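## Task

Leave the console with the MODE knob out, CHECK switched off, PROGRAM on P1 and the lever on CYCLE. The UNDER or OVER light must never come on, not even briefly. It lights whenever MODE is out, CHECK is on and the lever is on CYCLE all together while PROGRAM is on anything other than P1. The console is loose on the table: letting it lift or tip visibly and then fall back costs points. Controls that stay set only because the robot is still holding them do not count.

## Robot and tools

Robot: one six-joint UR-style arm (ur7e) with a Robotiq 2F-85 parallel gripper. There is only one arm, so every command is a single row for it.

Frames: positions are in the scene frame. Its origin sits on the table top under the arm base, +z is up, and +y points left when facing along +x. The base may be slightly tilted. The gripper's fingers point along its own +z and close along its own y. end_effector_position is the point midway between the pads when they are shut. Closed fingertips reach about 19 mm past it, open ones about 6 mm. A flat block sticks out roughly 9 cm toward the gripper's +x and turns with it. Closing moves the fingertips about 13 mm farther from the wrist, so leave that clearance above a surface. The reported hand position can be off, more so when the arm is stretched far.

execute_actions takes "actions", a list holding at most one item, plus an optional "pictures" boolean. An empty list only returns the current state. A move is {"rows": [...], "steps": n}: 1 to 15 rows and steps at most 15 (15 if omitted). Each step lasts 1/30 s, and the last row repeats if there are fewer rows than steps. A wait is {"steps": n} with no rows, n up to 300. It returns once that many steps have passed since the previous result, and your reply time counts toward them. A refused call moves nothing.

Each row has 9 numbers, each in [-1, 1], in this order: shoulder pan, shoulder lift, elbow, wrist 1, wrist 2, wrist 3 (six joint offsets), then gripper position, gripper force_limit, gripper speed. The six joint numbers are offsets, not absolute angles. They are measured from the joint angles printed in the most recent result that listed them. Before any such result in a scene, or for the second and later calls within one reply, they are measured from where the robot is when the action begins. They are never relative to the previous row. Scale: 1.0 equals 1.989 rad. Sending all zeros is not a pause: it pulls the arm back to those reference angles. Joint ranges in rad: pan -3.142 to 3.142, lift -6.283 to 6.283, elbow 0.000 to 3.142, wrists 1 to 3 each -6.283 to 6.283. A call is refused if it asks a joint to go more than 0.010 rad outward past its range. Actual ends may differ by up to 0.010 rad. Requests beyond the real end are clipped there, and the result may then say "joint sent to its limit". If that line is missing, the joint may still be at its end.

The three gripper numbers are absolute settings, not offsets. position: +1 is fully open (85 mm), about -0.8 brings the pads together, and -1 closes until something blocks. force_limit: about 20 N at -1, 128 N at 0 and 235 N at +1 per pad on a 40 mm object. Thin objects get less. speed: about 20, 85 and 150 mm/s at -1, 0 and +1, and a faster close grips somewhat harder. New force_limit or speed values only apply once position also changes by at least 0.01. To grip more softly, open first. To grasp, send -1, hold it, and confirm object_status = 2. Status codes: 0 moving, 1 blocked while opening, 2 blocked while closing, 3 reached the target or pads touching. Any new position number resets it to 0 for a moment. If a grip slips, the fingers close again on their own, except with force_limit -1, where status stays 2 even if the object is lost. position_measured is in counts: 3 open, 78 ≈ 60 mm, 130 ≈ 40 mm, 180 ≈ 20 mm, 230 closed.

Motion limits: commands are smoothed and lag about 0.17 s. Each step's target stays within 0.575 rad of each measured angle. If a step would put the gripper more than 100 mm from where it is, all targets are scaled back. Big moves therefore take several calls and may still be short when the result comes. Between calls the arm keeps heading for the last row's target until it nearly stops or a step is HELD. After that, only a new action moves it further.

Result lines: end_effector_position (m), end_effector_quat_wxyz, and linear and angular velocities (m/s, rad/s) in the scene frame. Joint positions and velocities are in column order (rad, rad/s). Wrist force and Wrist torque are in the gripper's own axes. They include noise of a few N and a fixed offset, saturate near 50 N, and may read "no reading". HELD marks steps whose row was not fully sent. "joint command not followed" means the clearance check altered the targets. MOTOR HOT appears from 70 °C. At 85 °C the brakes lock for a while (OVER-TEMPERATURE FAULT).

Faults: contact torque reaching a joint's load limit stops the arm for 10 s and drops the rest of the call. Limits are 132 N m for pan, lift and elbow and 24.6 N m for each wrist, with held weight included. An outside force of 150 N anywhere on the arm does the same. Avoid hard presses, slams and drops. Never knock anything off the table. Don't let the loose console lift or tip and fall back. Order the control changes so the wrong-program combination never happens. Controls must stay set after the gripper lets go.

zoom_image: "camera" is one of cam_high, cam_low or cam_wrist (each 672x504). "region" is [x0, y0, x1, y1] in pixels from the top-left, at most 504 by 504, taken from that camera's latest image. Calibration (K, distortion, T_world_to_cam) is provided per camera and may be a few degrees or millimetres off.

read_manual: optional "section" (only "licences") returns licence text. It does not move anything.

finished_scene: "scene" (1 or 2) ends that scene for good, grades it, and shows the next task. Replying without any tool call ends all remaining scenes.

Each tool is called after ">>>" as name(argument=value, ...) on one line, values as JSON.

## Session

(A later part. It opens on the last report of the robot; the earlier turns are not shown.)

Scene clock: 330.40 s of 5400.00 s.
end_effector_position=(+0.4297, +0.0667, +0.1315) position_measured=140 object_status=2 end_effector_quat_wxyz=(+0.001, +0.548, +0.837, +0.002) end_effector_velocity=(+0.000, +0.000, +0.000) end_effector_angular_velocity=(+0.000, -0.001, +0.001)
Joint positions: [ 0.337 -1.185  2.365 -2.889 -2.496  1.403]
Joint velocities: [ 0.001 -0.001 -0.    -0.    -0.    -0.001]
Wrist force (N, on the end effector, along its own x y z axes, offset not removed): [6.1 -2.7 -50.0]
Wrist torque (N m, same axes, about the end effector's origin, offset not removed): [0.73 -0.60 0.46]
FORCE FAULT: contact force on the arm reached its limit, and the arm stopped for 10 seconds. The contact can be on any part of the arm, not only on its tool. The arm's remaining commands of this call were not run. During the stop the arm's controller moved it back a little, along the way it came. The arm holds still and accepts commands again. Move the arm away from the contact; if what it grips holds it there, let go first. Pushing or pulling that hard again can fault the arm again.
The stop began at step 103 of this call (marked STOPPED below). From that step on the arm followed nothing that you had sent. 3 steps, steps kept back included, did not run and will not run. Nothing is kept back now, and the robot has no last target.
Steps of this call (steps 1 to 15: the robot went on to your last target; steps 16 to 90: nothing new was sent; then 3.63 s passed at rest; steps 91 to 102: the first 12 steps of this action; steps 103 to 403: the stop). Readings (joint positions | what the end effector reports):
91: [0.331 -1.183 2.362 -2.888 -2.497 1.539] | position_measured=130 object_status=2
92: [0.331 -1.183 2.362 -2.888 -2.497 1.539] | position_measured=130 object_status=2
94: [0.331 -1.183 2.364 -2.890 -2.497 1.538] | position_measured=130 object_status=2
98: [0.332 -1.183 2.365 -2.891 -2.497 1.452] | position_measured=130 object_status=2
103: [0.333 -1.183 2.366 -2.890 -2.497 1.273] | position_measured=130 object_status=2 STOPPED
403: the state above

>>> execute_actions(actions=[{"rows": [[0,0,0,0,0,0,0.3,0,1],[0,0,0,0,0,0,0.3,0,1],[0,0,0,0,0,0,0.3,0,1],[0,0,0,0,0,0,0.3,0,1],[0,0,0,0,0,0,0.3,0,1],[-0.0029,0.003,0.0009,-0.0081,0,0,0.3,0,1]], "steps": 15}], pictures=false)

>>> execute_actions(actions=[{"rows": [[0,0,0,0,0,0,-1,-1,-0.5]], "steps": 15}], pictures=false)

Scene clock: 335.67 s of 5400.00 s.
end_effector_position=(+0.4300, +0.0662, +0.1291) position_measured=91 object_status=0 end_effector_quat_wxyz=(+0.001, +0.552, +0.834, +0.002) end_effector_velocity=(+0.000, -0.000, -0.002) end_effector_angular_velocity=(-0.001, -0.001, -0.007)
Joint positions: [ 0.331 -1.179  2.366 -2.903 -2.496  1.403]
Joint velocities: [-0.004  0.004  0.001 -0.012 -0.    -0.   ]
Wrist force (N, on the end effector, along its own x y z axes, offset not removed): [0.8 -0.1 1.7]
Wrist torque (N m, same axes, about the end effector's origin, offset not removed): [0.01 0.04 0.07]
Steps of this call (steps 1 to 90: nothing new was sent; then 1.77 s passed at rest; steps 91 to 105: all 15 steps of this action). Readings (joint positions | what the end effector reports):
91: [0.337 -1.185 2.365 -2.889 -2.496 1.403] | position_measured=140 object_status=0
92: [0.337 -1.185 2.365 -2.888 -2.496 1.403] | position_measured=138 object_status=0
94: [0.337 -1.185 2.365 -2.888 -2.496 1.403] | position_measured=120 object_status=0
98: [0.334 -1.182 2.365 -2.894 -2.496 1.403] | position_measured=93 object_status=0
105: the state above

Scene clock: 336.17 s of 5400.00 s.
end_effector_position=(+0.4298, +0.0662, +0.1290) position_measured=119 object_status=2 end_effector_quat_wxyz=(+0.001, +0.552, +0.834, +0.002) end_effector_velocity=(+0.000, +0.000, +0.000) end_effector_angular_velocity=(+0.001, -0.001, +0.000)
Joint positions: [ 0.331 -1.179  2.367 -2.903 -2.496  1.403]
Joint velocities: [ 0.001 -0.001  0.    -0.     0.    -0.   ]
Wrist force (N, on the end effector, along its own x y z axes, offset not removed): [8.0 -27.1 -39.9]
Wrist torque (N m, same axes, about the end effector's origin, offset not removed): [1.76 -0.69 0.38]
Steps of this call (steps 1 to 15: all 15 steps of this action). Readings (joint positions | what the end effector reports):
1: [0.331 -1.179 2.366 -2.904 -2.496 1.403] | position_measured=91 object_status=0
2: [0.331 -1.179 2.366 -2.904 -2.496 1.403] | position_measured=92 object_status=0
4: [0.331 -1.179 2.366 -2.904 -2.496 1.403] | position_measured=98 object_status=0
8: [0.331 -1.179 2.366 -2.903 -2.496 1.403] | position_measured=115 object_status=0
15: the state above

>>> execute_actions(actions=[{"rows": [[0,0,0,0,0,-0.03,-1,-1,-0.5],[0,0,0,0,0,-0.06,-1,-1,-0.5],[0,0,0,0,0,-0.09,-1,-1,-0.5],[0,0,0,0,0,-0.12,-1,-1,-0.5],[0,0,0,0,0,-0.15,-1,-1,-0.5],[0,0,0,0,0,-0.18,-1,-1,-0.5],[0,0,0,0,0,-0.21,-1,-1,-0.5],[0,0,0,0,0,-0.24,-1,-1,-0.5],[0,0,0,0,0,-0.27,-1,-1,-0.5]], "steps": 15}], pictures=false)

Scene clock: 349.57 s of 5400.00 s.
end_effector_position=(+0.4278, +0.0674, +0.1298) position_measured=120 object_status=2 end_effector_quat_wxyz=(+0.000, +0.477, +0.879, +0.001) end_effector_velocity=(-0.000, +0.000, -0.000) end_effector_angular_velocity=(+0.000, +0.000, +0.000)
Joint positions: [ 0.335 -1.18   2.368 -2.896 -2.496  1.238]
Joint velocities: [-0.  0.  0. -0.  0. -0.]
Wrist force (N, on the end effector, along its own x y z axes, offset not removed): [15.7 -10.9 -22.9]
Wrist torque (N m, same axes, about the end effector's origin, offset not removed): [0.98 -0.33 0.45]
FORCE FAULT: contact force on the arm reached its limit, and the arm stopped for 10 seconds. The contact can be on any part of the arm, not only on its tool. The arm's remaining commands of this call were not run. During the stop the arm's controller moved it back a little, along the way it came. The arm holds still and accepts commands again. Move the arm away from the contact; if what it grips holds it there, let go first. Pushing or pulling that hard again can fault the arm again.
The stop began at step 99 of this call (marked STOPPED below). From that step on the arm followed nothing that you had sent. 7 steps, steps kept back included, did not run and will not run. Nothing is kept back now, and the robot has no last target.
Steps of this call (steps 1 to 15: the robot went on to your last target; steps 16 to 90: nothing new was sent; then 0.10 s passed at rest; steps 91 to 98: the first 8 steps of this action; steps 99 to 399: the stop). Readings (joint positions | what the end effector reports):
91: [0.331 -1.179 2.366 -2.903 -2.496 1.403] | position_measured=119 object_status=2
92: [0.331 -1.179 2.366 -2.903 -2.496 1.395] | position_measured=119 object_status=2
94: [0.331 -1.179 2.366 -2.903 -2.496 1.351] | position_measured=119 object_status=2
98: [0.332 -1.179 2.367 -2.903 -2.496 1.201] | position_measured=119 object_status=2
99: [0.332 -1.179 2.367 -2.902 -2.496 1.201] | position_measured=119 object_status=2 STOPPED
399: the state above

>>> execute_actions(actions=[])

Scene clock: 351.87 s of 5400.00 s.
end_effector_position=(+0.4278, +0.0674, +0.1298) position_measured=120 object_status=2 end_effector_quat_wxyz=(+0.000, +0.477, +0.879, +0.001) end_effector_velocity=(+0.000, -0.000, +0.000) end_effector_angular_velocity=(+0.000, -0.001, +0.000)
Joint positions: [ 0.335 -1.18   2.368 -2.896 -2.496  1.238]
Joint velocities: [ 0.    -0.001 -0.     0.     0.    -0.   ]
Wrist force (N, on the end effector, along its own x y z axes, offset not removed): [14.5 -11.4 -21.4]
Wrist torque (N m, same axes, about the end effector's origin, offset not removed): [0.99 -0.01 0.37]
Steps of this call (steps 1 to 69: nothing new was sent). Readings (joint positions | what the end effector reports):
1: [0.335 -1.180 2.368 -2.896 -2.496 1.238] | position_measured=120 object_status=2
2: [0.335 -1.180 2.368 -2.896 -2.496 1.238] | position_measured=120 object_status=2
4: [0.335 -1.180 2.368 -2.896 -2.496 1.238] | position_measured=120 object_status=2
8: [0.335 -1.180 2.368 -2.896 -2.496 1.238] | position_measured=120 object_status=2
69: the state above
camera_calibration (this result's frames):
cam_wrist: T_world_to_cam=[[0.838764, 0.543313, -0.0358729, -0.387473], [0.535173, -0.810473, 0.238167, -0.167274], [0.100325, -0.218964, -0.970561, 0.245996], [0, 0, 0, 1]] pos_world=[0.38984, 0.128812, 0.264694]

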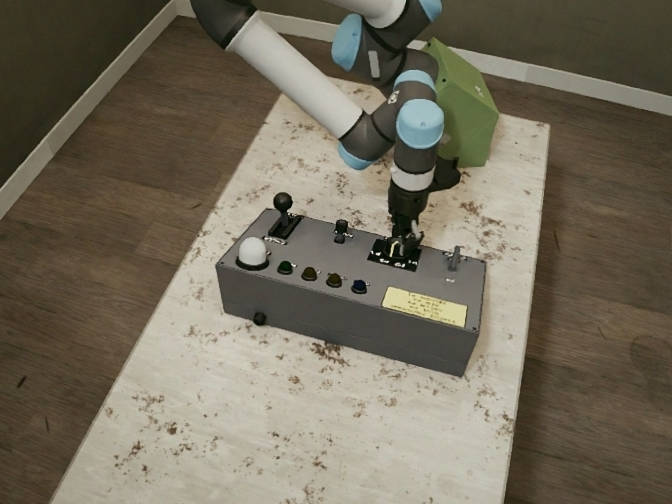

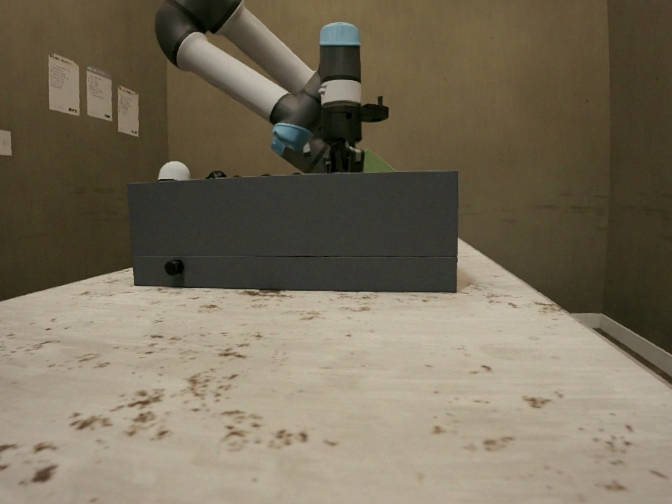

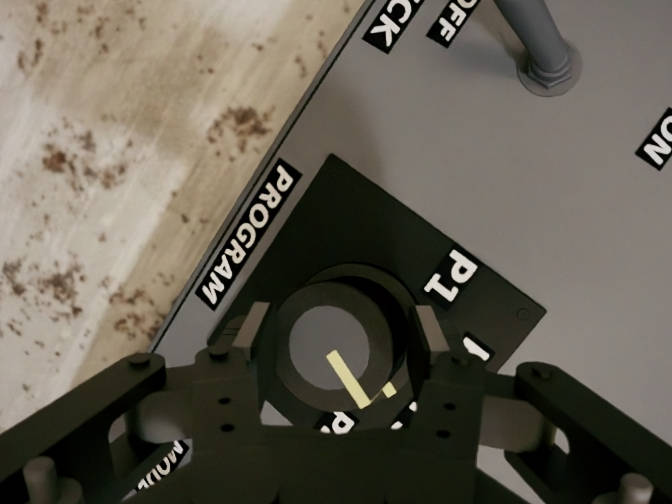

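>>> zoom_image(camera="cam_high", region=[350, 210, 450, 285])

Region (350, 210, 450, 285) of cam_high's 672x504 image, scaled by 5.040, with more detail than that image has; it fills the top 378 rows of this view, and the rest is white.

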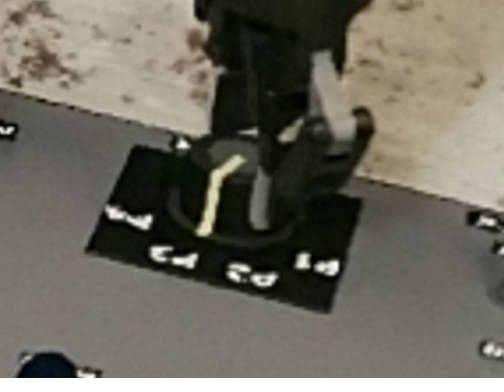

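>>> execute_actions(actions=[{"rows": [[0,0,0,0,0,0,1,0,1]], "steps": 12}], pictures=false)

>>> execute_actions(actions=[{"rows": [[0.0024,0.0559,0.0440,-0.2392,-0.0134,0,1,0,1]], "steps": 15}], pictures=false)

>>> execute_actions(actions=[{"steps": 20}])

Scene clock: 378.73 s of 5400.00 s.
end_effector_position=(+0.4278, +0.0674, +0.1298) position_measured=9 object_status=0 end_effector_quat_wxyz=(+0.000, +0.477, +0.879, +0.001) end_effector_velocity=(-0.000, +0.000, -0.000) end_effector_angular_velocity=(+0.001, +0.001, +0.002)
Joint positions: [ 0.335 -1.18   2.368 -2.896 -2.496  1.238]
Joint velocities: [-0.    -0.     0.     0.002  0.001 -0.001]
Wrist force (N, on the end effector, along its own x y z axes, offset not removed): [2.2 -1.0 0.7]
Wrist torque (N m, same axes, about the end effector's origin, offset not removed): [-0.21 -0.39 0.01]
Steps of this call (steps 1 to 90: nothing new was sent; then 23.47 s passed at rest; steps 91 to 102: all 12 steps of this action). Readings (joint positions | what the end effector reports):
91: [0.335 -1.180 2.368 -2.896 -2.496 1.238] | position_measured=120 object_status=0
92: [0.335 -1.180 2.368 -2.896 -2.496 1.238] | position_measured=118 object_status=0
94: [0.335 -1.180 2.368 -2.896 -2.496 1.238] | position_measured=100 object_status=0
98: [0.335 -1.180 2.368 -2.896 -2.496 1.238] | position_measured=50 object_status=0
102: the state above

Scene clock: 379.23 s of 5400.00 s.
end_effector_position=(+0.4285, +0.0663, +0.1281) position_measured=3 object_status=3 end_effector_quat_wxyz=(+0.067, +0.564, +0.822, +0.045) end_effector_velocity=(+0.011, -0.008, +0.007) end_effector_angular_velocity=(+0.017, -0.081, -0.110)
Joint positions: [ 0.34  -1.071  2.454 -3.351 -2.522  1.238]
Joint velocities: [ 0.     0.023  0.017 -0.178 -0.004 -0.001]
Wrist force (N, on the end effector, along its own x y z axes, offset not removed): [0.3 3.8 4.2]
Wrist torque (N m, same axes, about the end effector's origin, offset not removed): [0.74 -0.05 0.00]
Steps of this call (steps 1 to 15: all 15 steps of this action). Readings (joint positions | what the end effector reports):
1: [0.335 -1.179 2.369 -2.896 -2.497 1.238] | position_measured=6 object_status=0
2: [0.336 -1.170 2.377 -2.905 -2.501 1.238] | position_measured=4 object_status=0
4: [0.338 -1.131 2.408 -2.974 -2.510 1.238] | position_measured=3 object_status=0
8: [0.339 -1.088 2.441 -3.214 -2.519 1.238] | position_measured=3 object_status=0
15: the state above

Scene clock: 379.90 s of 5400.00 s.
end_effector_position=(+0.4299, +0.0653, +0.1290) position_measured=3 object_status=3 end_effector_quat_wxyz=(+0.070, +0.569, +0.818, +0.048) end_effector_velocity=(-0.000, -0.000, -0.000) end_effector_angular_velocity=(-0.000, +0.000, +0.001)
Joint positions: [ 0.34  -1.069  2.456 -3.372 -2.523  1.238]
Joint velocities: [-0.     0.     0.    -0.001  0.    -0.001]
Wrist force (N, on the end effector, along its own x y z axes, offset not removed): [1.6 0.2 0.1]
Wrist torque (N m, same axes, about the end effector's origin, offset not removed): [-0.01 -0.19 0.10]
Steps of this call (steps 1 to 20: the robot went on to your last target). Readings (joint positions | what the end effector reports):
1: [0.340 -1.071 2.454 -3.356 -2.523 1.238] | position_measured=3 object_status=3
2: [0.340 -1.070 2.455 -3.360 -2.523 1.238] | position_measured=3 object_status=3
4: [0.340 -1.069 2.455 -3.365 -2.523 1.238] | position_measured=3 object_status=3
8: [0.340 -1.069 2.455 -3.370 -2.523 1.238] | position_measured=3 object_status=3
20: the state above
camera_calibration (this result's frames):
cam_wrist: T_world_to_cam=[[0.930512, 0.345657, 0.121115, -0.434905], [0.298823, -0.90768, 0.294656, -0.069267], [0.211784, -0.237989, -0.947897, 0.194954], [0, 0, 0, 1]] pos_world=[0.384095, 0.133852, 0.25788]

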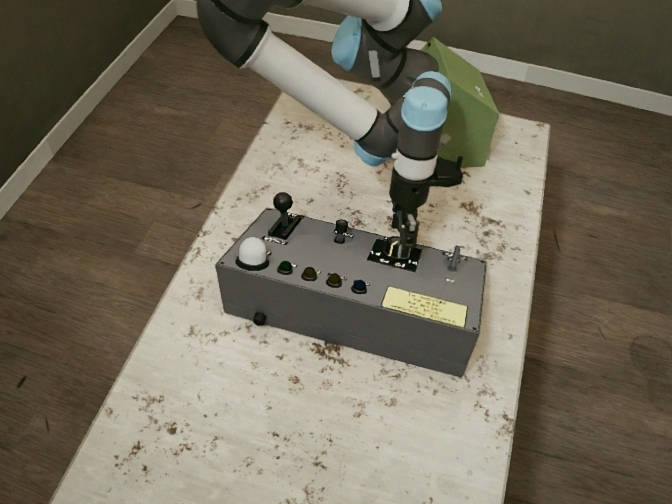

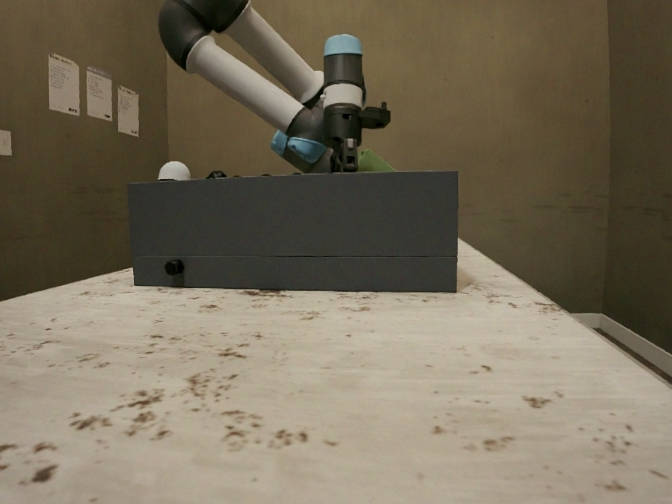

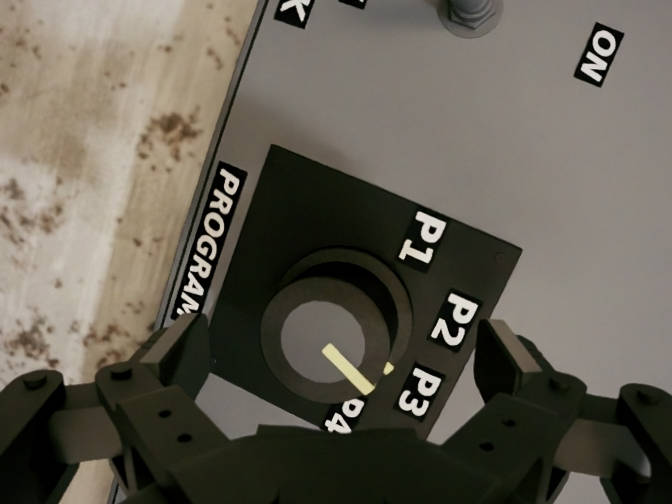

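>>> execute_actions(actions=[{"rows": [[0,0,0,0,0,0,-1,-0.8,-0.5]], "steps": 15}], pictures=false)

>>> execute_actions(actions=[{"steps": 15}], pictures=false)

Scene clock: 383.43 s of 5400.00 s.
end_effector_position=(+0.4299, +0.0653, +0.1290) position_measured=60 object_status=0 end_effector_quat_wxyz=(+0.070, +0.569, +0.818, +0.048) end_effector_velocity=(+0.000, -0.000, +0.000) end_effector_angular_velocity=(+0.000, -0.000, -0.002)
Joint positions: [ 0.34  -1.069  2.456 -3.372 -2.523  1.238]
Joint velocities: [-0.    -0.001 -0.     0.    -0.     0.001]
Wrist force (N, on the end effector, along its own x y z axes, offset not removed): [3.8 0.0 0.9]
Wrist torque (N m, same axes, about the end effector's origin, offset not removed): [-0.11 -0.57 -0.10]
Steps of this call (steps 1 to 15: the robot went on to your last target; steps 16 to 90: nothing new was sent; then 0.03 s passed at rest; steps 91 to 105: all 15 steps of this action). Readings (joint positions | what the end effector reports):
91: [0.340 -1.069 2.456 -3.372 -2.523 1.238] | position_measured=3 object_status=0
92: [0.340 -1.069 2.456 -3.372 -2.523 1.238] | position_measured=4 object_status=0
94: [0.340 -1.069 2.456 -3.372 -2.523 1.238] | position_measured=10 object_status=0
98: [0.340 -1.069 2.456 -3.372 -2.523 1.238] | position_measured=28 object_status=0
105: the state above

Scene clock: 383.93 s of 5400.00 s.
end_effector_position=(+0.4296, +0.0654, +0.1289) position_measured=122 object_status=0 end_effector_quat_wxyz=(+0.070, +0.569, +0.818, +0.048) end_effector_velocity=(+0.001, +0.000, +0.000) end_effector_angular_velocity=(+0.002, -0.002, -0.002)
Joint positions: [ 0.34  -1.068  2.456 -3.371 -2.523  1.238]
Joint velocities: [ 0.     0.    -0.001 -0.003  0.002 -0.001]
Wrist force (N, on the end effector, along its own x y z axes, offset not removed): [7.0 -50.0 -9.3]
Wrist torque (N m, same axes, about the end effector's origin, offset not removed): [1.59 -0.55 0.24]
Steps of this call (steps 1 to 15: the robot went on to your last target). Readings (joint positions | what the end effector reports):
1: [0.340 -1.069 2.456 -3.372 -2.523 1.238] | position_measured=65 object_status=0
2: [0.340 -1.069 2.456 -3.372 -2.523 1.238] | position_measured=69 object_status=0
4: [0.340 -1.069 2.456 -3.372 -2.523 1.238] | position_measured=79 object_status=0
8: [0.340 -1.069 2.456 -3.371 -2.523 1.238] | position_measured=97 object_status=0
15: the state above
The arm was judged still, so your last target was given up. Only a new action makes it travel on or press farther. Fingers that are still opening or closing keep moving.

>>> execute_actions(actions=[{"rows": [[0.0005,-0.0005,0.0038,-0.0027,0,0,-1,-0.8,-0.5]], "steps": 15}], pictures=false)

Scene clock: 387.43 s of 5400.00 s.
end_effector_position=(+0.4269, +0.0649, +0.1293) position_measured=123 object_status=2 end_effector_quat_wxyz=(+0.070, +0.568, +0.818, +0.048) end_effector_velocity=(-0.002, -0.000, -0.001) end_effector_angular_velocity=(-0.001, +0.002, +0.002)
Joint positions: [ 0.341 -1.07   2.463 -3.377 -2.523  1.238]
Joint velocities: [-0.001  0.     0.003  0.    -0.     0.001]
Wrist force (N, on the end effector, along its own x y z axes, offset not removed): [-6.1 34.0 25.5]
Wrist torque (N m, same axes, about the end effector's origin, offset not removed): [-0.45 -0.11 0.02]
Steps of this call (steps 1 to 90: nothing new was sent; steps 91 to 105: all 15 steps of this action). Readings (joint positions | what the end effector reports):
91: [0.340 -1.069 2.456 -3.372 -2.523 1.238] | position_measured=122 object_status=2
92: [0.340 -1.069 2.457 -3.372 -2.523 1.238] | position_measured=122 object_status=2
94: [0.340 -1.069 2.459 -3.374 -2.523 1.238] | position_measured=122 object_status=2
98: [0.341 -1.069 2.462 -3.376 -2.523 1.238] | position_measured=123 object_status=2
105: the state above

Back 1.2 mm and rotate.

>>> execute_actions(actions=[{"rows": [[-0.0002,0.0002,-0.0015,0.0011,0,0,-1,-0.8,-0.5],[-0.0002,0.0002,-0.0015,0.0011,0,-0.03,-1,-0.8,-0.5],[-0.0002,0.0002,-0.0015,0.0011,0,-0.06,-1,-0.8,-0.5],[-0.0002,0.0002,-0.0015,0.0011,0,-0.09,-1,-0.8,-0.5],[-0.0002,0.0002,-0.0015,0.0011,0,-0.12,-1,-0.8,-0.5],[-0.0002,0.0002,-0.0015,0.0011,0,-0.15,-1,-0.8,-0.5],[-0.0002,0.0002,-0.0015,0.0011,0,-0.18,-1,-0.8,-0.5],[-0.0002,0.0002,-0.0015,0.0011,0,-0.21,-1,-0.8,-0.5],[-0.0002,0.0002,-0.0015,0.0011,0,-0.24,-1,-0.8,-0.5],[-0.0002,0.0002,-0.0015,0.0011,0,-0.27,-1,-0.8,-0.5]], "steps": 15}], pictures=false)

Scene clock: 395.23 s of 5400.00 s.
end_effector_position=(+0.4278, +0.0650, +0.1290) position_measured=123 object_status=2 end_effector_quat_wxyz=(+0.079, +0.363, +0.928, +0.031) end_effector_velocity=(+0.001, +0.000, +0.000) end_effector_angular_velocity=(-0.100, -0.000, +0.581)
Joint positions: [ 0.341 -1.069  2.461 -3.374 -2.523  0.77 ]
Joint velocities: [ 0.     0.    -0.002  0.    -0.    -0.59 ]
Wrist force (N, on the end effector, along its own x y z axes, offset not removed): [8.3 -31.2 -14.5]
Wrist torque (N m, same axes, about the end effector's origin, offset not removed): [0.86 -0.08 0.19]
Steps of this call (steps 1 to 15: the robot went on to your last target; steps 16 to 90: nothing new was sent; then 4.30 s passed at rest; steps 91 to 105: all 15 steps of this action). Readings (joint positions | what the end effector reports):
91: [0.341 -1.069 2.464 -3.377 -2.523 1.238] | position_measured=123 object_status=2
92: [0.341 -1.069 2.463 -3.376 -2.523 1.237] | position_measured=123 object_status=2
94: [0.341 -1.069 2.462 -3.375 -2.523 1.212] | position_measured=123 object_status=2
98: [0.341 -1.069 2.461 -3.375 -2.523 1.067] | position_measured=123 object_status=2
105: the state above

>>> execute_actions(actions=[{"rows": [[0,0,0,0,0,-0.08,-1,-0.8,-0.5],[0,0,0,0,0,-0.12,-1,-0.8,-0.5],[0,0,0,0,0,-0.16,-1,-0.8,-0.5],[0,0,0,0,0,-0.2,-1,-0.8,-0.5],[0,0,0,0,0,-0.24,-1,-0.8,-0.5],[0,0,0,0,0,-0.28,-1,-0.8,-0.5],[0,0,0,0,0,-0.32,-1,-0.8,-0.5],[0,0,0,0,0,-0.35,-1,-0.8,-0.5]], "steps": 15}], pictures=false)

>>> execute_actions(actions=[{"rows": [[0,0,0,0,0,0,1,0,1]], "steps": 15}])

Scene clock: 400.63 s of 5400.00 s.
end_effector_position=(+0.4280, +0.0650, +0.1291) position_measured=123 object_status=2 end_effector_quat_wxyz=(+0.085, +0.050, +0.995, +0.004) end_effector_velocity=(-0.001, +0.000, -0.000) end_effector_angular_velocity=(-0.072, +0.001, +0.421)
Joint positions: [ 0.341 -1.069  2.46  -3.375 -2.523  0.124]
Joint velocities: [ 0.     0.001  0.001 -0.     0.    -0.426]
Wrist force (N, on the end effector, along its own x y z axes, offset not removed): [10.4 -47.5 -15.8]
Wrist torque (N m, same axes, about the end effector's origin, offset not removed): [1.35 0.21 0.31]
Steps of this call (steps 1 to 30: the robot went on to your last target; steps 31 to 90: nothing new was sent; then 1.90 s passed at rest; steps 91 to 105: all 15 steps of this action). Readings (joint positions | what the end effector reports):
91: [0.341 -1.069 2.460 -3.375 -2.523 0.700] | position_measured=123 object_status=2
92: [0.341 -1.069 2.460 -3.375 -2.523 0.691] | position_measured=123 object_status=2
94: [0.341 -1.069 2.460 -3.375 -2.523 0.634] | position_measured=123 object_status=2
98: [0.341 -1.069 2.460 -3.375 -2.523 0.413] | position_measured=123 object_status=2
105: the state above

Scene clock: 401.13 s of 5400.00 s.
end_effector_position=(+0.4279, +0.0650, +0.1291) position_measured=4 object_status=0 end_effector_quat_wxyz=(+0.085, +0.050, +0.995, +0.004) end_effector_velocity=(+0.000, -0.000, +0.000) end_effector_angular_velocity=(+0.001, -0.001, -0.004)
Joint positions: [ 0.341 -1.069  2.46  -3.375 -2.523  0.124]
Joint velocities: [ 0.001 -0.001 -0.    -0.    -0.     0.004]
Wrist force (N, on the end effector, along its own x y z axes, offset not removed): [2.3 1.7 3.1]
Wrist torque (N m, same axes, about the end effector's origin, offset not removed): [0.34 -0.34 -0.08]
Steps of this call (steps 1 to 15: all 15 steps of this action). Readings (joint positions | what the end effector reports):
1: [0.341 -1.069 2.460 -3.375 -2.523 0.112] | position_measured=123 object_status=0
2: [0.341 -1.069 2.460 -3.375 -2.523 0.109] | position_measured=121 object_status=0
4: [0.341 -1.069 2.460 -3.375 -2.522 0.114] | position_measured=103 object_status=0
8: [0.341 -1.069 2.460 -3.375 -2.523 0.121] | position_measured=53 object_status=0
15: the state above
camera_calibration (this result's frames):
cam_wrist: T_world_to_cam=[[0.106666, 0.994059, -0.0216434, -0.104144], [0.912327, -0.0891949, 0.39963, -0.398328], [0.395326, -0.0623728, -0.916421, 0.101409], [0, 0, 0, 1]] pos_world=[0.334425, 0.0743214, 0.249863]

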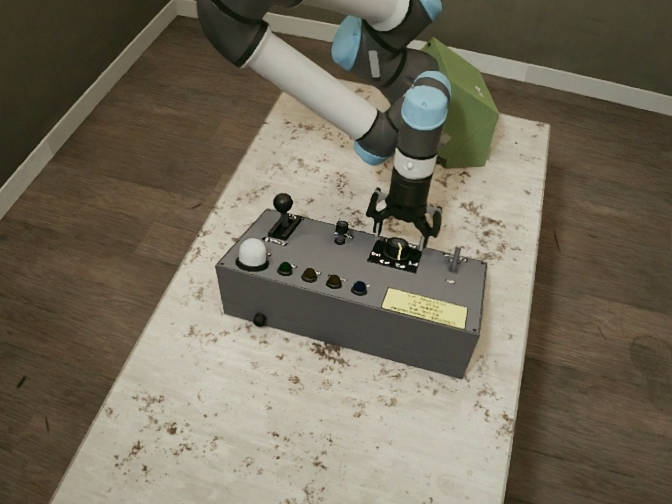

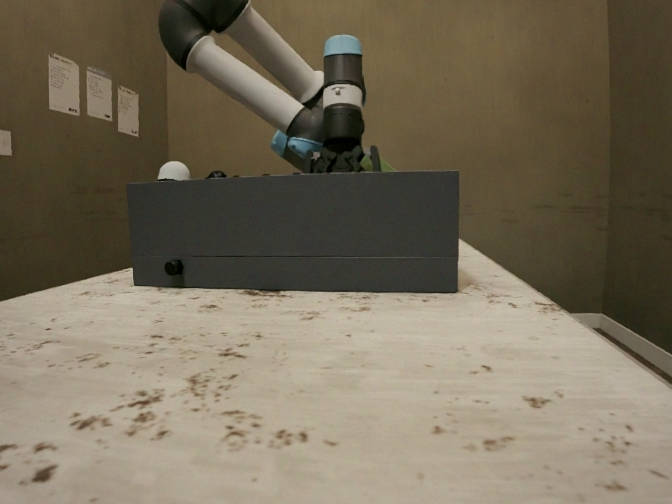

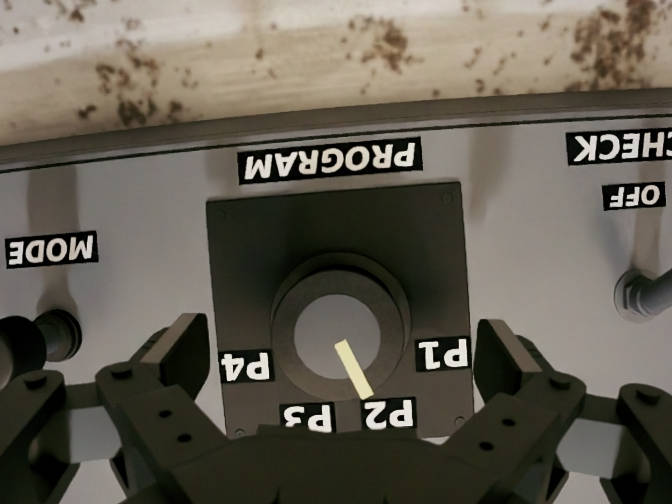

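>>> execute_actions(actions=[{"rows": [[0,0,0,0,0,0,-1,-0.8,-0.5]], "steps": 15}], pictures=false)

>>> execute_actions(actions=[{"rows": [[0,0,0,0,0,0,-1,-0.8,-0.5],[0,0,0,0,0,0,-1,-0.8,-0.5],[0,0,0,0,0,0,-1,-0.8,-0.5],[0,0,0,0,0,0,-1,-0.8,-0.5],[0,0,0,0,0,-0.04,-1,-0.8,-0.5],[0,0,0,0,0,-0.08,-1,-0.8,-0.5],[0,0,0,0,0,-0.12,-1,-0.8,-0.5],[0,0,0,0,0,-0.16,-1,-0.8,-0.5],[0,0,0,0,0,-0.2,-1,-0.8,-0.5],[0,0,0,0,0,-0.24,-1,-0.8,-0.5],[0,0,0,0,0,-0.28,-1,-0.8,-0.5],[0,0,0,0,0,-0.32,-1,-0.8,-0.5],[0,0,0,0,0,-0.36,-1,-0.8,-0.5]], "steps": 15}], pictures=false)

>>> execute_actions(actions=[{"steps": 15}], pictures=false)

>>> execute_actions(actions=[{"rows": [[0,0,0,0,0,0,1,0,1]], "steps": 15}])

Scene clock: 409.37 s of 5400.00 s.
end_effector_position=(+0.4280, +0.0650, +0.1291) position_measured=60 object_status=0 end_effector_quat_wxyz=(+0.085, +0.050, +0.995, +0.004) end_effector_velocity=(-0.000, -0.000, -0.000) end_effector_angular_velocity=(-0.001, +0.001, +0.001)
Joint positions: [ 0.341 -1.069  2.46  -3.375 -2.523  0.124]
Joint velocities: [-0.001  0.     0.     0.    -0.    -0.001]
Wrist force (N, on the end effector, along its own x y z axes, offset not removed): [4.5 3.6 -0.8]
Wrist torque (N m, same axes, about the end effector's origin, offset not removed): [0.59 -0.47 -0.02]
Steps of this call (steps 1 to 15: the robot went on to your last target; steps 16 to 90: nothing new was sent; then 4.73 s passed at rest; steps 91 to 105: all 15 steps of this action). Readings (joint positions | what the end effector reports):
91: [0.341 -1.069 2.460 -3.375 -2.523 0.124] | position_measured=3 object_status=0
92: [0.341 -1.069 2.460 -3.375 -2.523 0.124] | position_measured=4 object_status=0
94: [0.341 -1.069 2.460 -3.375 -2.523 0.124] | position_measured=10 object_status=0
98: [0.341 -1.069 2.460 -3.375 -2.523 0.124] | position_measured=28 object_status=0
105: the state above

Scene clock: 409.87 s of 5400.00 s.
end_effector_position=(+0.4280, +0.0647, +0.1291) position_measured=123 object_status=0 end_effector_quat_wxyz=(+0.085, +0.050, +0.995, +0.003) end_effector_velocity=(-0.000, +0.001, -0.000) end_effector_angular_velocity=(+0.005, +0.000, -0.001)
Joint positions: [ 0.341 -1.069  2.46  -3.375 -2.524  0.123]
Joint velocities: [-0.     0.     0.    -0.     0.004  0.001]
Wrist force (N, on the end effector, along its own x y z axes, offset not removed): [8.2 -37.6 -26.2]
Wrist torque (N m, same axes, about the end effector's origin, offset not removed): [1.11 0.08 0.16]
A step of this action was HELD (marked below), so the robot has no last target. The arm can still carry out the HELD step.
Steps of this call (steps 1 to 15: all 15 steps of this action). Readings (joint positions | what the end effector reports):
1: [0.341 -1.069 2.460 -3.375 -2.523 0.124] | position_measured=65 object_status=0
2: [0.341 -1.069 2.460 -3.375 -2.523 0.124] | position_measured=69 object_status=0
4: [0.341 -1.069 2.460 -3.375 -2.523 0.124] | position_measured=79 object_status=0
6: [0.341 -1.069 2.460 -3.375 -2.523 0.123] | position_measured=88 object_status=0 HELD
7: [0.341 -1.069 2.460 -3.375 -2.523 0.123] | position_measured=93 object_status=0 HELD
8: [0.341 -1.069 2.460 -3.375 -2.523 0.123] | position_measured=97 object_status=0 HELD
9: [0.341 -1.069 2.460 -3.375 -2.523 0.123] | position_measured=102 object_status=0 HELD
10: [0.341 -1.069 2.460 -3.375 -2.523 0.123] | position_measured=107 object_status=0 HELD
11: [0.341 -1.069 2.460 -3.375 -2.524 0.123] | position_measured=111 object_status=0 HELD
12: [0.341 -1.069 2.460 -3.375 -2.524 0.123] | position_measured=116 object_status=0 HELD
13: [0.341 -1.069 2.460 -3.375 -2.524 0.123] | position_measured=120 object_status=0 HELD
14: [0.341 -1.069 2.460 -3.375 -2.524 0.123] | position_measured=123 object_status=0 HELD
15: the state above HELD
joint command not followed: on one or more control steps a check withheld the commanded joint targets, and the robot was not sent them on those steps. On the call's last step the targets were still withheld.
cause: the commanded joint targets would bring two parts of the arm too close to each other (its gripper and another part of the arm, with joints 4 (wrist 1) to 6 (wrist 3) between them); next, command targets that bring no two parts of the arm closer together.

Scene clock: 410.37 s of 5400.00 s.
end_effector_position=(+0.4280, +0.0649, +0.1291) position_measured=123 object_status=2 end_effector_quat_wxyz=(+0.085, +0.050, +0.995, +0.004) end_effector_velocity=(-0.000, +0.000, -0.000) end_effector_angular_velocity=(+0.000, +0.000, +0.001)
Joint positions: [ 0.341 -1.069  2.46  -3.375 -2.523  0.123]
Joint velocities: [ 0.     0.001 -0.     0.     0.     0.   ]
Wrist force (N, on the end effector, along its own x y z axes, offset not removed): [9.9 -42.8 -28.2]
Wrist torque (N m, same axes, about the end effector's origin, offset not removed): [1.84 -0.20 0.27]
Steps of this call (steps 1 to 15: nothing new was sent). Readings (joint positions | what the end effector reports):
1: [0.341 -1.069 2.460 -3.375 -2.524 0.123] | position_measured=123 object_status=0
2: [0.341 -1.069 2.460 -3.375 -2.524 0.123] | position_measured=123 object_status=0
4: [0.341 -1.069 2.460 -3.375 -2.524 0.123] | position_measured=123 object_status=2
8: [0.341 -1.069 2.460 -3.375 -2.523 0.123] | position_measured=123 object_status=2
15: the state above

Scene clock: 410.87 s of 5400.00 s.
end_effector_position=(+0.4280, +0.0650, +0.1291) position_measured=4 object_status=0 end_effector_quat_wxyz=(+0.085, +0.050, +0.995, +0.004) end_effector_velocity=(-0.000, +0.000, +0.000) end_effector_angular_velocity=(+0.000, -0.000, -0.000)
Joint positions: [ 0.341 -1.069  2.46  -3.375 -2.523  0.123]
Joint velocities: [ 0. -0.  0. -0.  0.  0.]
Wrist force (N, on the end effector, along its own x y z axes, offset not removed): [1.9 1.7 1.4]
Wrist torque (N m, same axes, about the end effector's origin, offset not removed): [0.19 -0.37 0.04]
Steps of this call (steps 1 to 15: all 15 steps of this action). Readings (joint positions | what the end effector reports):
1: [0.341 -1.069 2.460 -3.375 -2.523 0.123] | position_measured=123 object_status=0
2: [0.341 -1.069 2.460 -3.374 -2.523 0.123] | position_measured=122 object_status=0
4: [0.341 -1.069 2.460 -3.374 -2.522 0.123] | position_measured=104 object_status=0
8: [0.341 -1.069 2.460 -3.374 -2.523 0.123] | position_measured=54 object_status=0
15: the state above
camera_calibration (this result's frames):
cam_wrist: T_world_to_cam=[[0.105964, 0.994131, -0.0218108, -0.103816], [0.912407, -0.088486, 0.399603, -0.398401], [0.395328, -0.0622439, -0.916429, 0.101375], [0, 0, 0, 1]] pos_world=[0.334428, 0.0742636, 0.249841]

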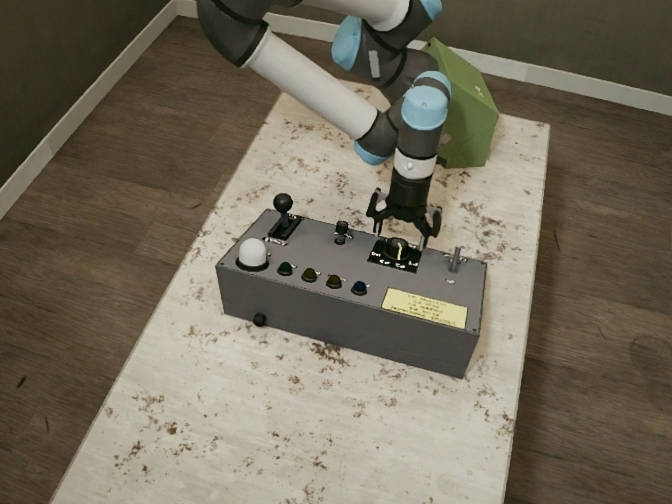

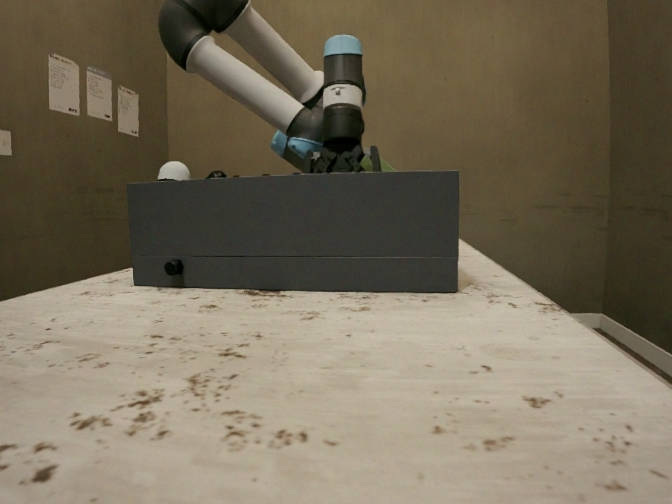

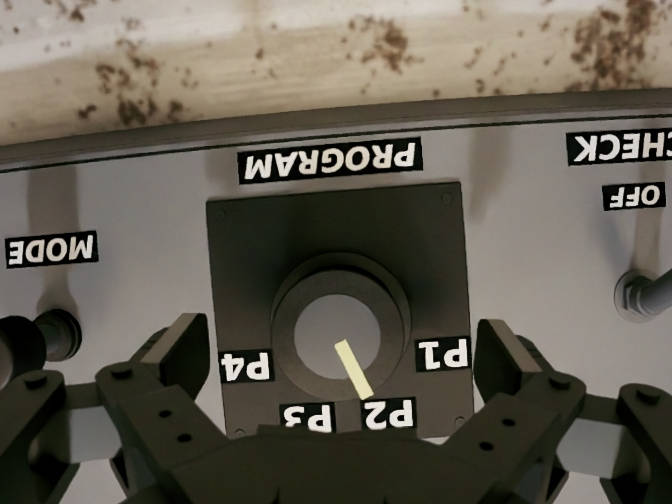

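Self-collision limit on wrist 3. Rewind wrist 3 by +1.2 rad while open, then regrip and turn.

>>> execute_actions(actions=[{"rows": [[0,0,0,0,0,0.6,1,0,1]], "steps": 15}], pictures=false)

>>> execute_actions(actions=[{"steps": 20}], pictures=false)

>>> execute_actions(actions=[{"rows": [[0,0,0,0,0,0,-1,-0.8,-0.5]], "steps": 15}], pictures=false)

>>> execute_actions(actions=[{"steps": 15}], pictures=false)

Scene clock: 416.47 s of 5400.00 s.
end_effector_position=(+0.4280, +0.0649, +0.1291) position_measured=3 object_status=3 end_effector_quat_wxyz=(+0.074, +0.500, +0.862, +0.042) end_effector_velocity=(+0.000, -0.000, +0.000) end_effector_angular_velocity=(+0.350, -0.003, -2.026)
Joint positions: [ 0.341 -1.069  2.46  -3.375 -2.523  1.074]
Joint velocities: [ 0.    -0.001 -0.    -0.     0.     2.055]
Wrist force (N, on the end effector, along its own x y z axes, offset not removed): [2.7 1.8 -2.0]
Wrist torque (N m, same axes, about the end effector's origin, offset not removed): [0.15 -0.17 0.12]
Steps of this call (steps 1 to 15: the robot went on to your last target; steps 16 to 90: nothing new was sent; then 2.10 s passed at rest; steps 91 to 105: all 15 steps of this action). Readings (joint positions | what the end effector reports):
91: [0.341 -1.069 2.460 -3.375 -2.523 0.124] | position_measured=3 object_status=3
92: [0.341 -1.069 2.460 -3.375 -2.523 0.132] | position_measured=3 object_status=3
94: [0.341 -1.069 2.460 -3.375 -2.523 0.202] | position_measured=3 object_status=3
98: [0.341 -1.069 2.460 -3.375 -2.523 0.475] | position_measured=3 object_status=3
105: the state above

Scene clock: 417.13 s of 5400.00 s.
end_effector_position=(+0.4280, +0.0650, +0.1291) position_measured=3 object_status=3 end_effector_quat_wxyz=(+0.068, +0.600, +0.796, +0.051) end_effector_velocity=(-0.000, -0.000, -0.000) end_effector_angular_velocity=(+0.001, +0.000, -0.006)
Joint positions: [ 0.341 -1.069  2.46  -3.375 -2.523  1.315]
Joint velocities: [-0.    -0.     0.     0.    -0.     0.006]
Wrist force (N, on the end effector, along its own x y z axes, offset not removed): [3.6 0.7 -0.9]
Wrist torque (N m, same axes, about the end effector's origin, offset not removed): [-0.07 -0.36 -0.02]
Steps of this call (steps 1 to 20: the robot went on to your last target). Readings (joint positions | what the end effector reports):
1: [0.341 -1.069 2.460 -3.375 -2.523 1.134] | position_measured=3 object_status=3
2: [0.341 -1.069 2.460 -3.375 -2.523 1.180] | position_measured=3 object_status=3
4: [0.341 -1.069 2.460 -3.375 -2.523 1.240] | position_measured=3 object_status=3
8: [0.341 -1.069 2.460 -3.375 -2.523 1.292] | position_measured=3 object_status=3
20: the state above

Scene clock: 417.63 s of 5400.00 s.
end_effector_position=(+0.4280, +0.0650, +0.1291) position_measured=60 object_status=0 end_effector_quat_wxyz=(+0.068, +0.600, +0.796, +0.051) end_effector_velocity=(+0.000, -0.000, +0.000) end_effector_angular_velocity=(+0.000, -0.000, +0.000)
Joint positions: [ 0.341 -1.069  2.46  -3.375 -2.523  1.315]
Joint velocities: [-0.    -0.001 -0.     0.     0.    -0.001]
Wrist force (N, on the end effector, along its own x y z axes, offset not removed): [1.1 1.7 0.4]
Wrist torque (N m, same axes, about the end effector's origin, offset not removed): [0.26 -0.30 0.12]
Steps of this call (steps 1 to 15: all 15 steps of this action). Readings (joint positions | what the end effector reports):
1: [0.341 -1.069 2.460 -3.375 -2.523 1.315] | position_measured=3 object_status=0
2: [0.341 -1.069 2.460 -3.375 -2.523 1.315] | position_measured=4 object_status=0
4: [0.341 -1.069 2.460 -3.375 -2.523 1.315] | position_measured=10 object_status=0
8: [0.341 -1.069 2.460 -3.375 -2.523 1.315] | position_measured=28 object_status=0
15: the state above

Scene clock: 418.13 s of 5400.00 s.
end_effector_position=(+0.4280, +0.0650, +0.1291) position_measured=123 object_status=0 end_effector_quat_wxyz=(+0.068, +0.600, +0.796, +0.051) end_effector_velocity=(+0.000, -0.000, +0.000) end_effector_angular_velocity=(-0.000, -0.000, +0.001)
Joint positions: [ 0.341 -1.069  2.46  -3.375 -2.523  1.315]
Joint velocities: [ 0. -0.  0.  0. -0. -0.]
Wrist force (N, on the end effector, along its own x y z axes, offset not removed): [0.2 -3.1 -23.1]
Wrist torque (N m, same axes, about the end effector's origin, offset not removed): [0.13 -0.03 0.21]
Steps of this call (steps 1 to 15: the robot went on to your last target). Readings (joint positions | what the end effector reports):
1: [0.341 -1.069 2.460 -3.375 -2.523 1.315] | position_measured=65 object_status=0
2: [0.341 -1.069 2.460 -3.375 -2.523 1.315] | position_measured=69 object_status=0
4: [0.341 -1.069 2.460 -3.375 -2.523 1.315] | position_measured=79 object_status=0
8: [0.341 -1.069 2.460 -3.375 -2.523 1.315] | position_measured=97 object_status=0
15: the state above
The arm was judged still, so your last target was given up. Only a new action makes it travel on or press farther. Fingers that are still opening or closing keep moving.

>>> execute_actions(actions=[{"rows": [[0,0,0,0,0,-0.03,-1,-0.8,-0.5],[0,0,0,0,0,-0.06,-1,-0.8,-0.5],[0,0,0,0,0,-0.09,-1,-0.8,-0.5],[0,0,0,0,0,-0.12,-1,-0.8,-0.5],[0,0,0,0,0,-0.15,-1,-0.8,-0.5],[0,0,0,0,0,-0.18,-1,-0.8,-0.5],[0,0,0,0,0,-0.21,-1,-0.8,-0.5],[0,0,0,0,0,-0.24,-1,-0.8,-0.5],[0,0,0,0,0,-0.27,-1,-0.8,-0.5],[0,0,0,0,0,-0.30,-1,-0.8,-0.5],[0,0,0,0,0,-0.33,-1,-0.8,-0.5],[0,0,0,0,0,-0.36,-1,-0.8,-0.5],[0,0,0,0,0,-0.39,-1,-0.8,-0.5]], "steps": 15}], pictures=false)

>>> execute_actions(actions=[{"steps": 20}], pictures=false)

>>> execute_actions(actions=[{"rows": [[0,0,0,0,0,0,1,0,1]], "steps": 15}])

Scene clock: 423.93 s of 5400.00 s.
end_effector_position=(+0.4280, +0.0649, +0.1291) position_measured=123 object_status=2 end_effector_quat_wxyz=(+0.080, +0.337, +0.938, +0.028) end_effector_velocity=(-0.000, +0.000, -0.000) end_effector_angular_velocity=(-0.245, +0.002, +1.421)
Joint positions: [ 0.341 -1.069  2.46  -3.375 -2.524  0.713]
Joint velocities: [ 0.     0.001  0.    -0.    -0.001 -1.441]
Wrist force (N, on the end effector, along its own x y z axes, offset not removed): [10.3 -29.3 -9.9]
Wrist torque (N m, same axes, about the end effector's origin, offset not removed): [1.72 -0.56 0.06]
Steps of this call (steps 1 to 90: nothing new was sent; then 2.30 s passed at rest; steps 91 to 105: all 15 steps of this action). Readings (joint positions | what the end effector reports):
91: [0.341 -1.069 2.460 -3.375 -2.523 1.314] | position_measured=123 object_status=2
92: [0.341 -1.069 2.460 -3.375 -2.523 1.307] | position_measured=123 object_status=2
94: [0.341 -1.069 2.460 -3.375 -2.523 1.262] | position_measured=123 object_status=2
98: [0.341 -1.069 2.460 -3.375 -2.523 1.095] | position_measured=123 object_status=2
105: the state above

Scene clock: 424.60 s of 5400.00 s.
end_effector_position=(+0.4279, +0.0650, +0.1291) position_measured=123 object_status=2 end_effector_quat_wxyz=(+0.082, +0.255, +0.963, +0.021) end_effector_velocity=(-0.000, +0.000, +0.000) end_effector_angular_velocity=(-0.000, -0.000, +0.006)
Joint positions: [ 0.341 -1.069  2.46  -3.375 -2.523  0.54 ]
Joint velocities: [ 0.001  0.     0.    -0.     0.    -0.006]
Wrist force (N, on the end effector, along its own x y z axes, offset not removed): [7.3 -41.5 -18.2]
Wrist torque (N m, same axes, about the end effector's origin, offset not removed): [1.61 0.18 0.14]
Steps of this call (steps 1 to 20: the robot went on to your last target). Readings (joint positions | what the end effector reports):
1: [0.341 -1.069 2.460 -3.375 -2.524 0.670] | position_measured=123 object_status=2
2: [0.341 -1.069 2.460 -3.375 -2.524 0.637] | position_measured=123 object_status=2
4: [0.341 -1.069 2.460 -3.375 -2.524 0.594] | position_measured=123 object_status=2
8: [0.341 -1.069 2.460 -3.375 -2.524 0.557] | position_measured=123 object_status=2
20: the state above

Scene clock: 425.10 s of 5400.00 s.
end_effector_position=(+0.4280, +0.0650, +0.1291) position_measured=4 object_status=0 end_effector_quat_wxyz=(+0.082, +0.255, +0.963, +0.021) end_effector_velocity=(-0.000, -0.000, -0.000) end_effector_angular_velocity=(-0.001, +0.001, +0.001)
Joint positions: [ 0.341 -1.069  2.46  -3.375 -2.523  0.54 ]
Joint velocities: [-0.  0.  0.  0. -0. -0.]
Wrist force (N, on the end effector, along its own x y z axes, offset not removed): [2.5 -1.0 -1.6]
Wrist torque (N m, same axes, about the end effector's origin, offset not removed): [-0.25 -0.28 0.12]
Steps of this call (steps 1 to 15: all 15 steps of this action). Readings (joint positions | what the end effector reports):
1: [0.341 -1.069 2.460 -3.375 -2.523 0.540] | position_measured=123 object_status=0
2: [0.341 -1.069 2.460 -3.375 -2.523 0.540] | position_measured=121 object_status=0
4: [0.341 -1.069 2.460 -3.375 -2.522 0.540] | position_measured=103 object_status=0
8: [0.341 -1.069 2.460 -3.375 -2.523 0.540] | position_measured=53 object_status=0
15: the state above
camera_calibration (this result's frames):
cam_wrist: T_world_to_cam=[[0.49463, 0.867925, 0.0452597, -0.270602], [0.79506, -0.472909, 0.379786, -0.320658], [0.351029, -0.151869, -0.923967, 0.127123], [0, 0, 0, 1]] pos_world=[0.344166, 0.102526, 0.251486]

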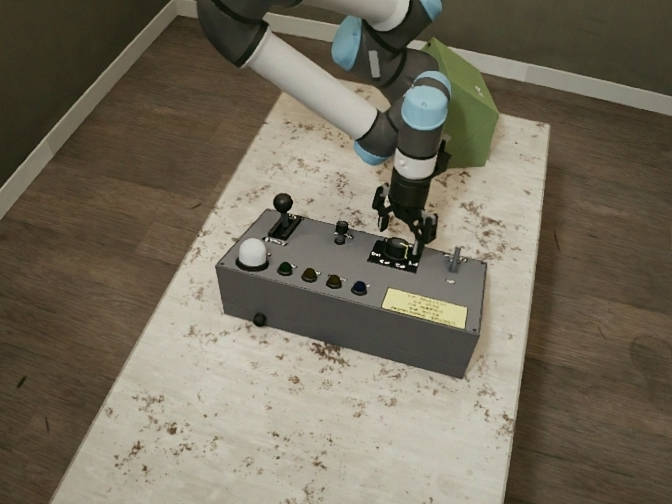

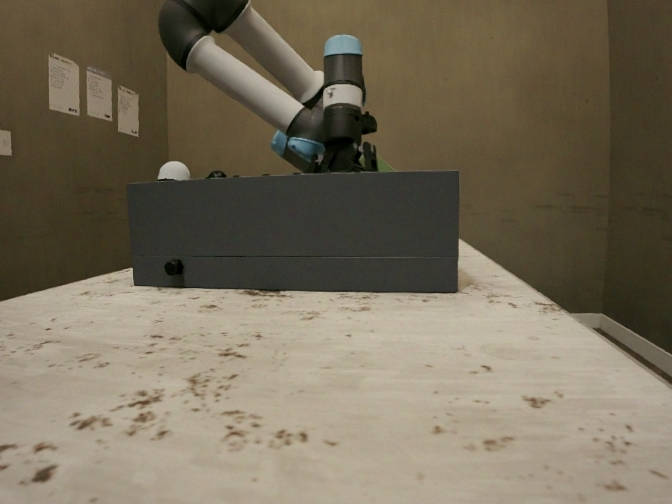

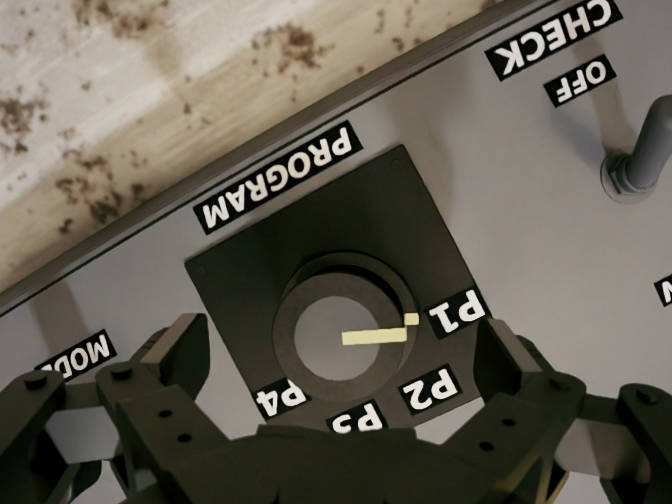

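>>> execute_actions(actions=[{"rows": [[0.0376,-0.0456,-0.0128,0.1084,-0.0045,0,1,0,1]], "steps": 10}], pictures=false)

Scene clock: 438.57 s of 5400.00 s.
end_effector_position=(+0.4320, +0.0722, +0.1594) position_measured=3 object_status=3 end_effector_quat_wxyz=(+0.083, +0.203, +0.975, +0.025) end_effector_velocity=(-0.006, +0.008, +0.024) end_effector_angular_velocity=(-0.013, +0.023, +0.135)
Joint positions: [ 0.408 -1.151  2.437 -3.185 -2.532  0.54 ]
Joint velocities: [ 0.061 -0.075 -0.019  0.219 -0.006  0.   ]
Wrist force (N, on the end effector, along its own x y z axes, offset not removed): [1.5 2.6 0.3]
Wrist torque (N m, same axes, about the end effector's origin, offset not removed): [0.43 0.00 0.12]
Steps of this call (steps 1 to 15: the robot went on to your last target; steps 16 to 90: nothing new was sent; then 10.13 s passed at rest; steps 91 to 100: all 10 steps of this action). Readings (joint positions | what the end effector reports):
91: [0.341 -1.070 2.460 -3.374 -2.524 0.540] | position_measured=3 object_status=3
92: [0.349 -1.078 2.456 -3.365 -2.525 0.540] | position_measured=3 object_status=3
94: [0.376 -1.110 2.447 -3.303 -2.528 0.540] | position_measured=3 object_status=3
98: [0.403 -1.144 2.439 -3.205 -2.531 0.540] | position_measured=3 object_status=3
100: the state above


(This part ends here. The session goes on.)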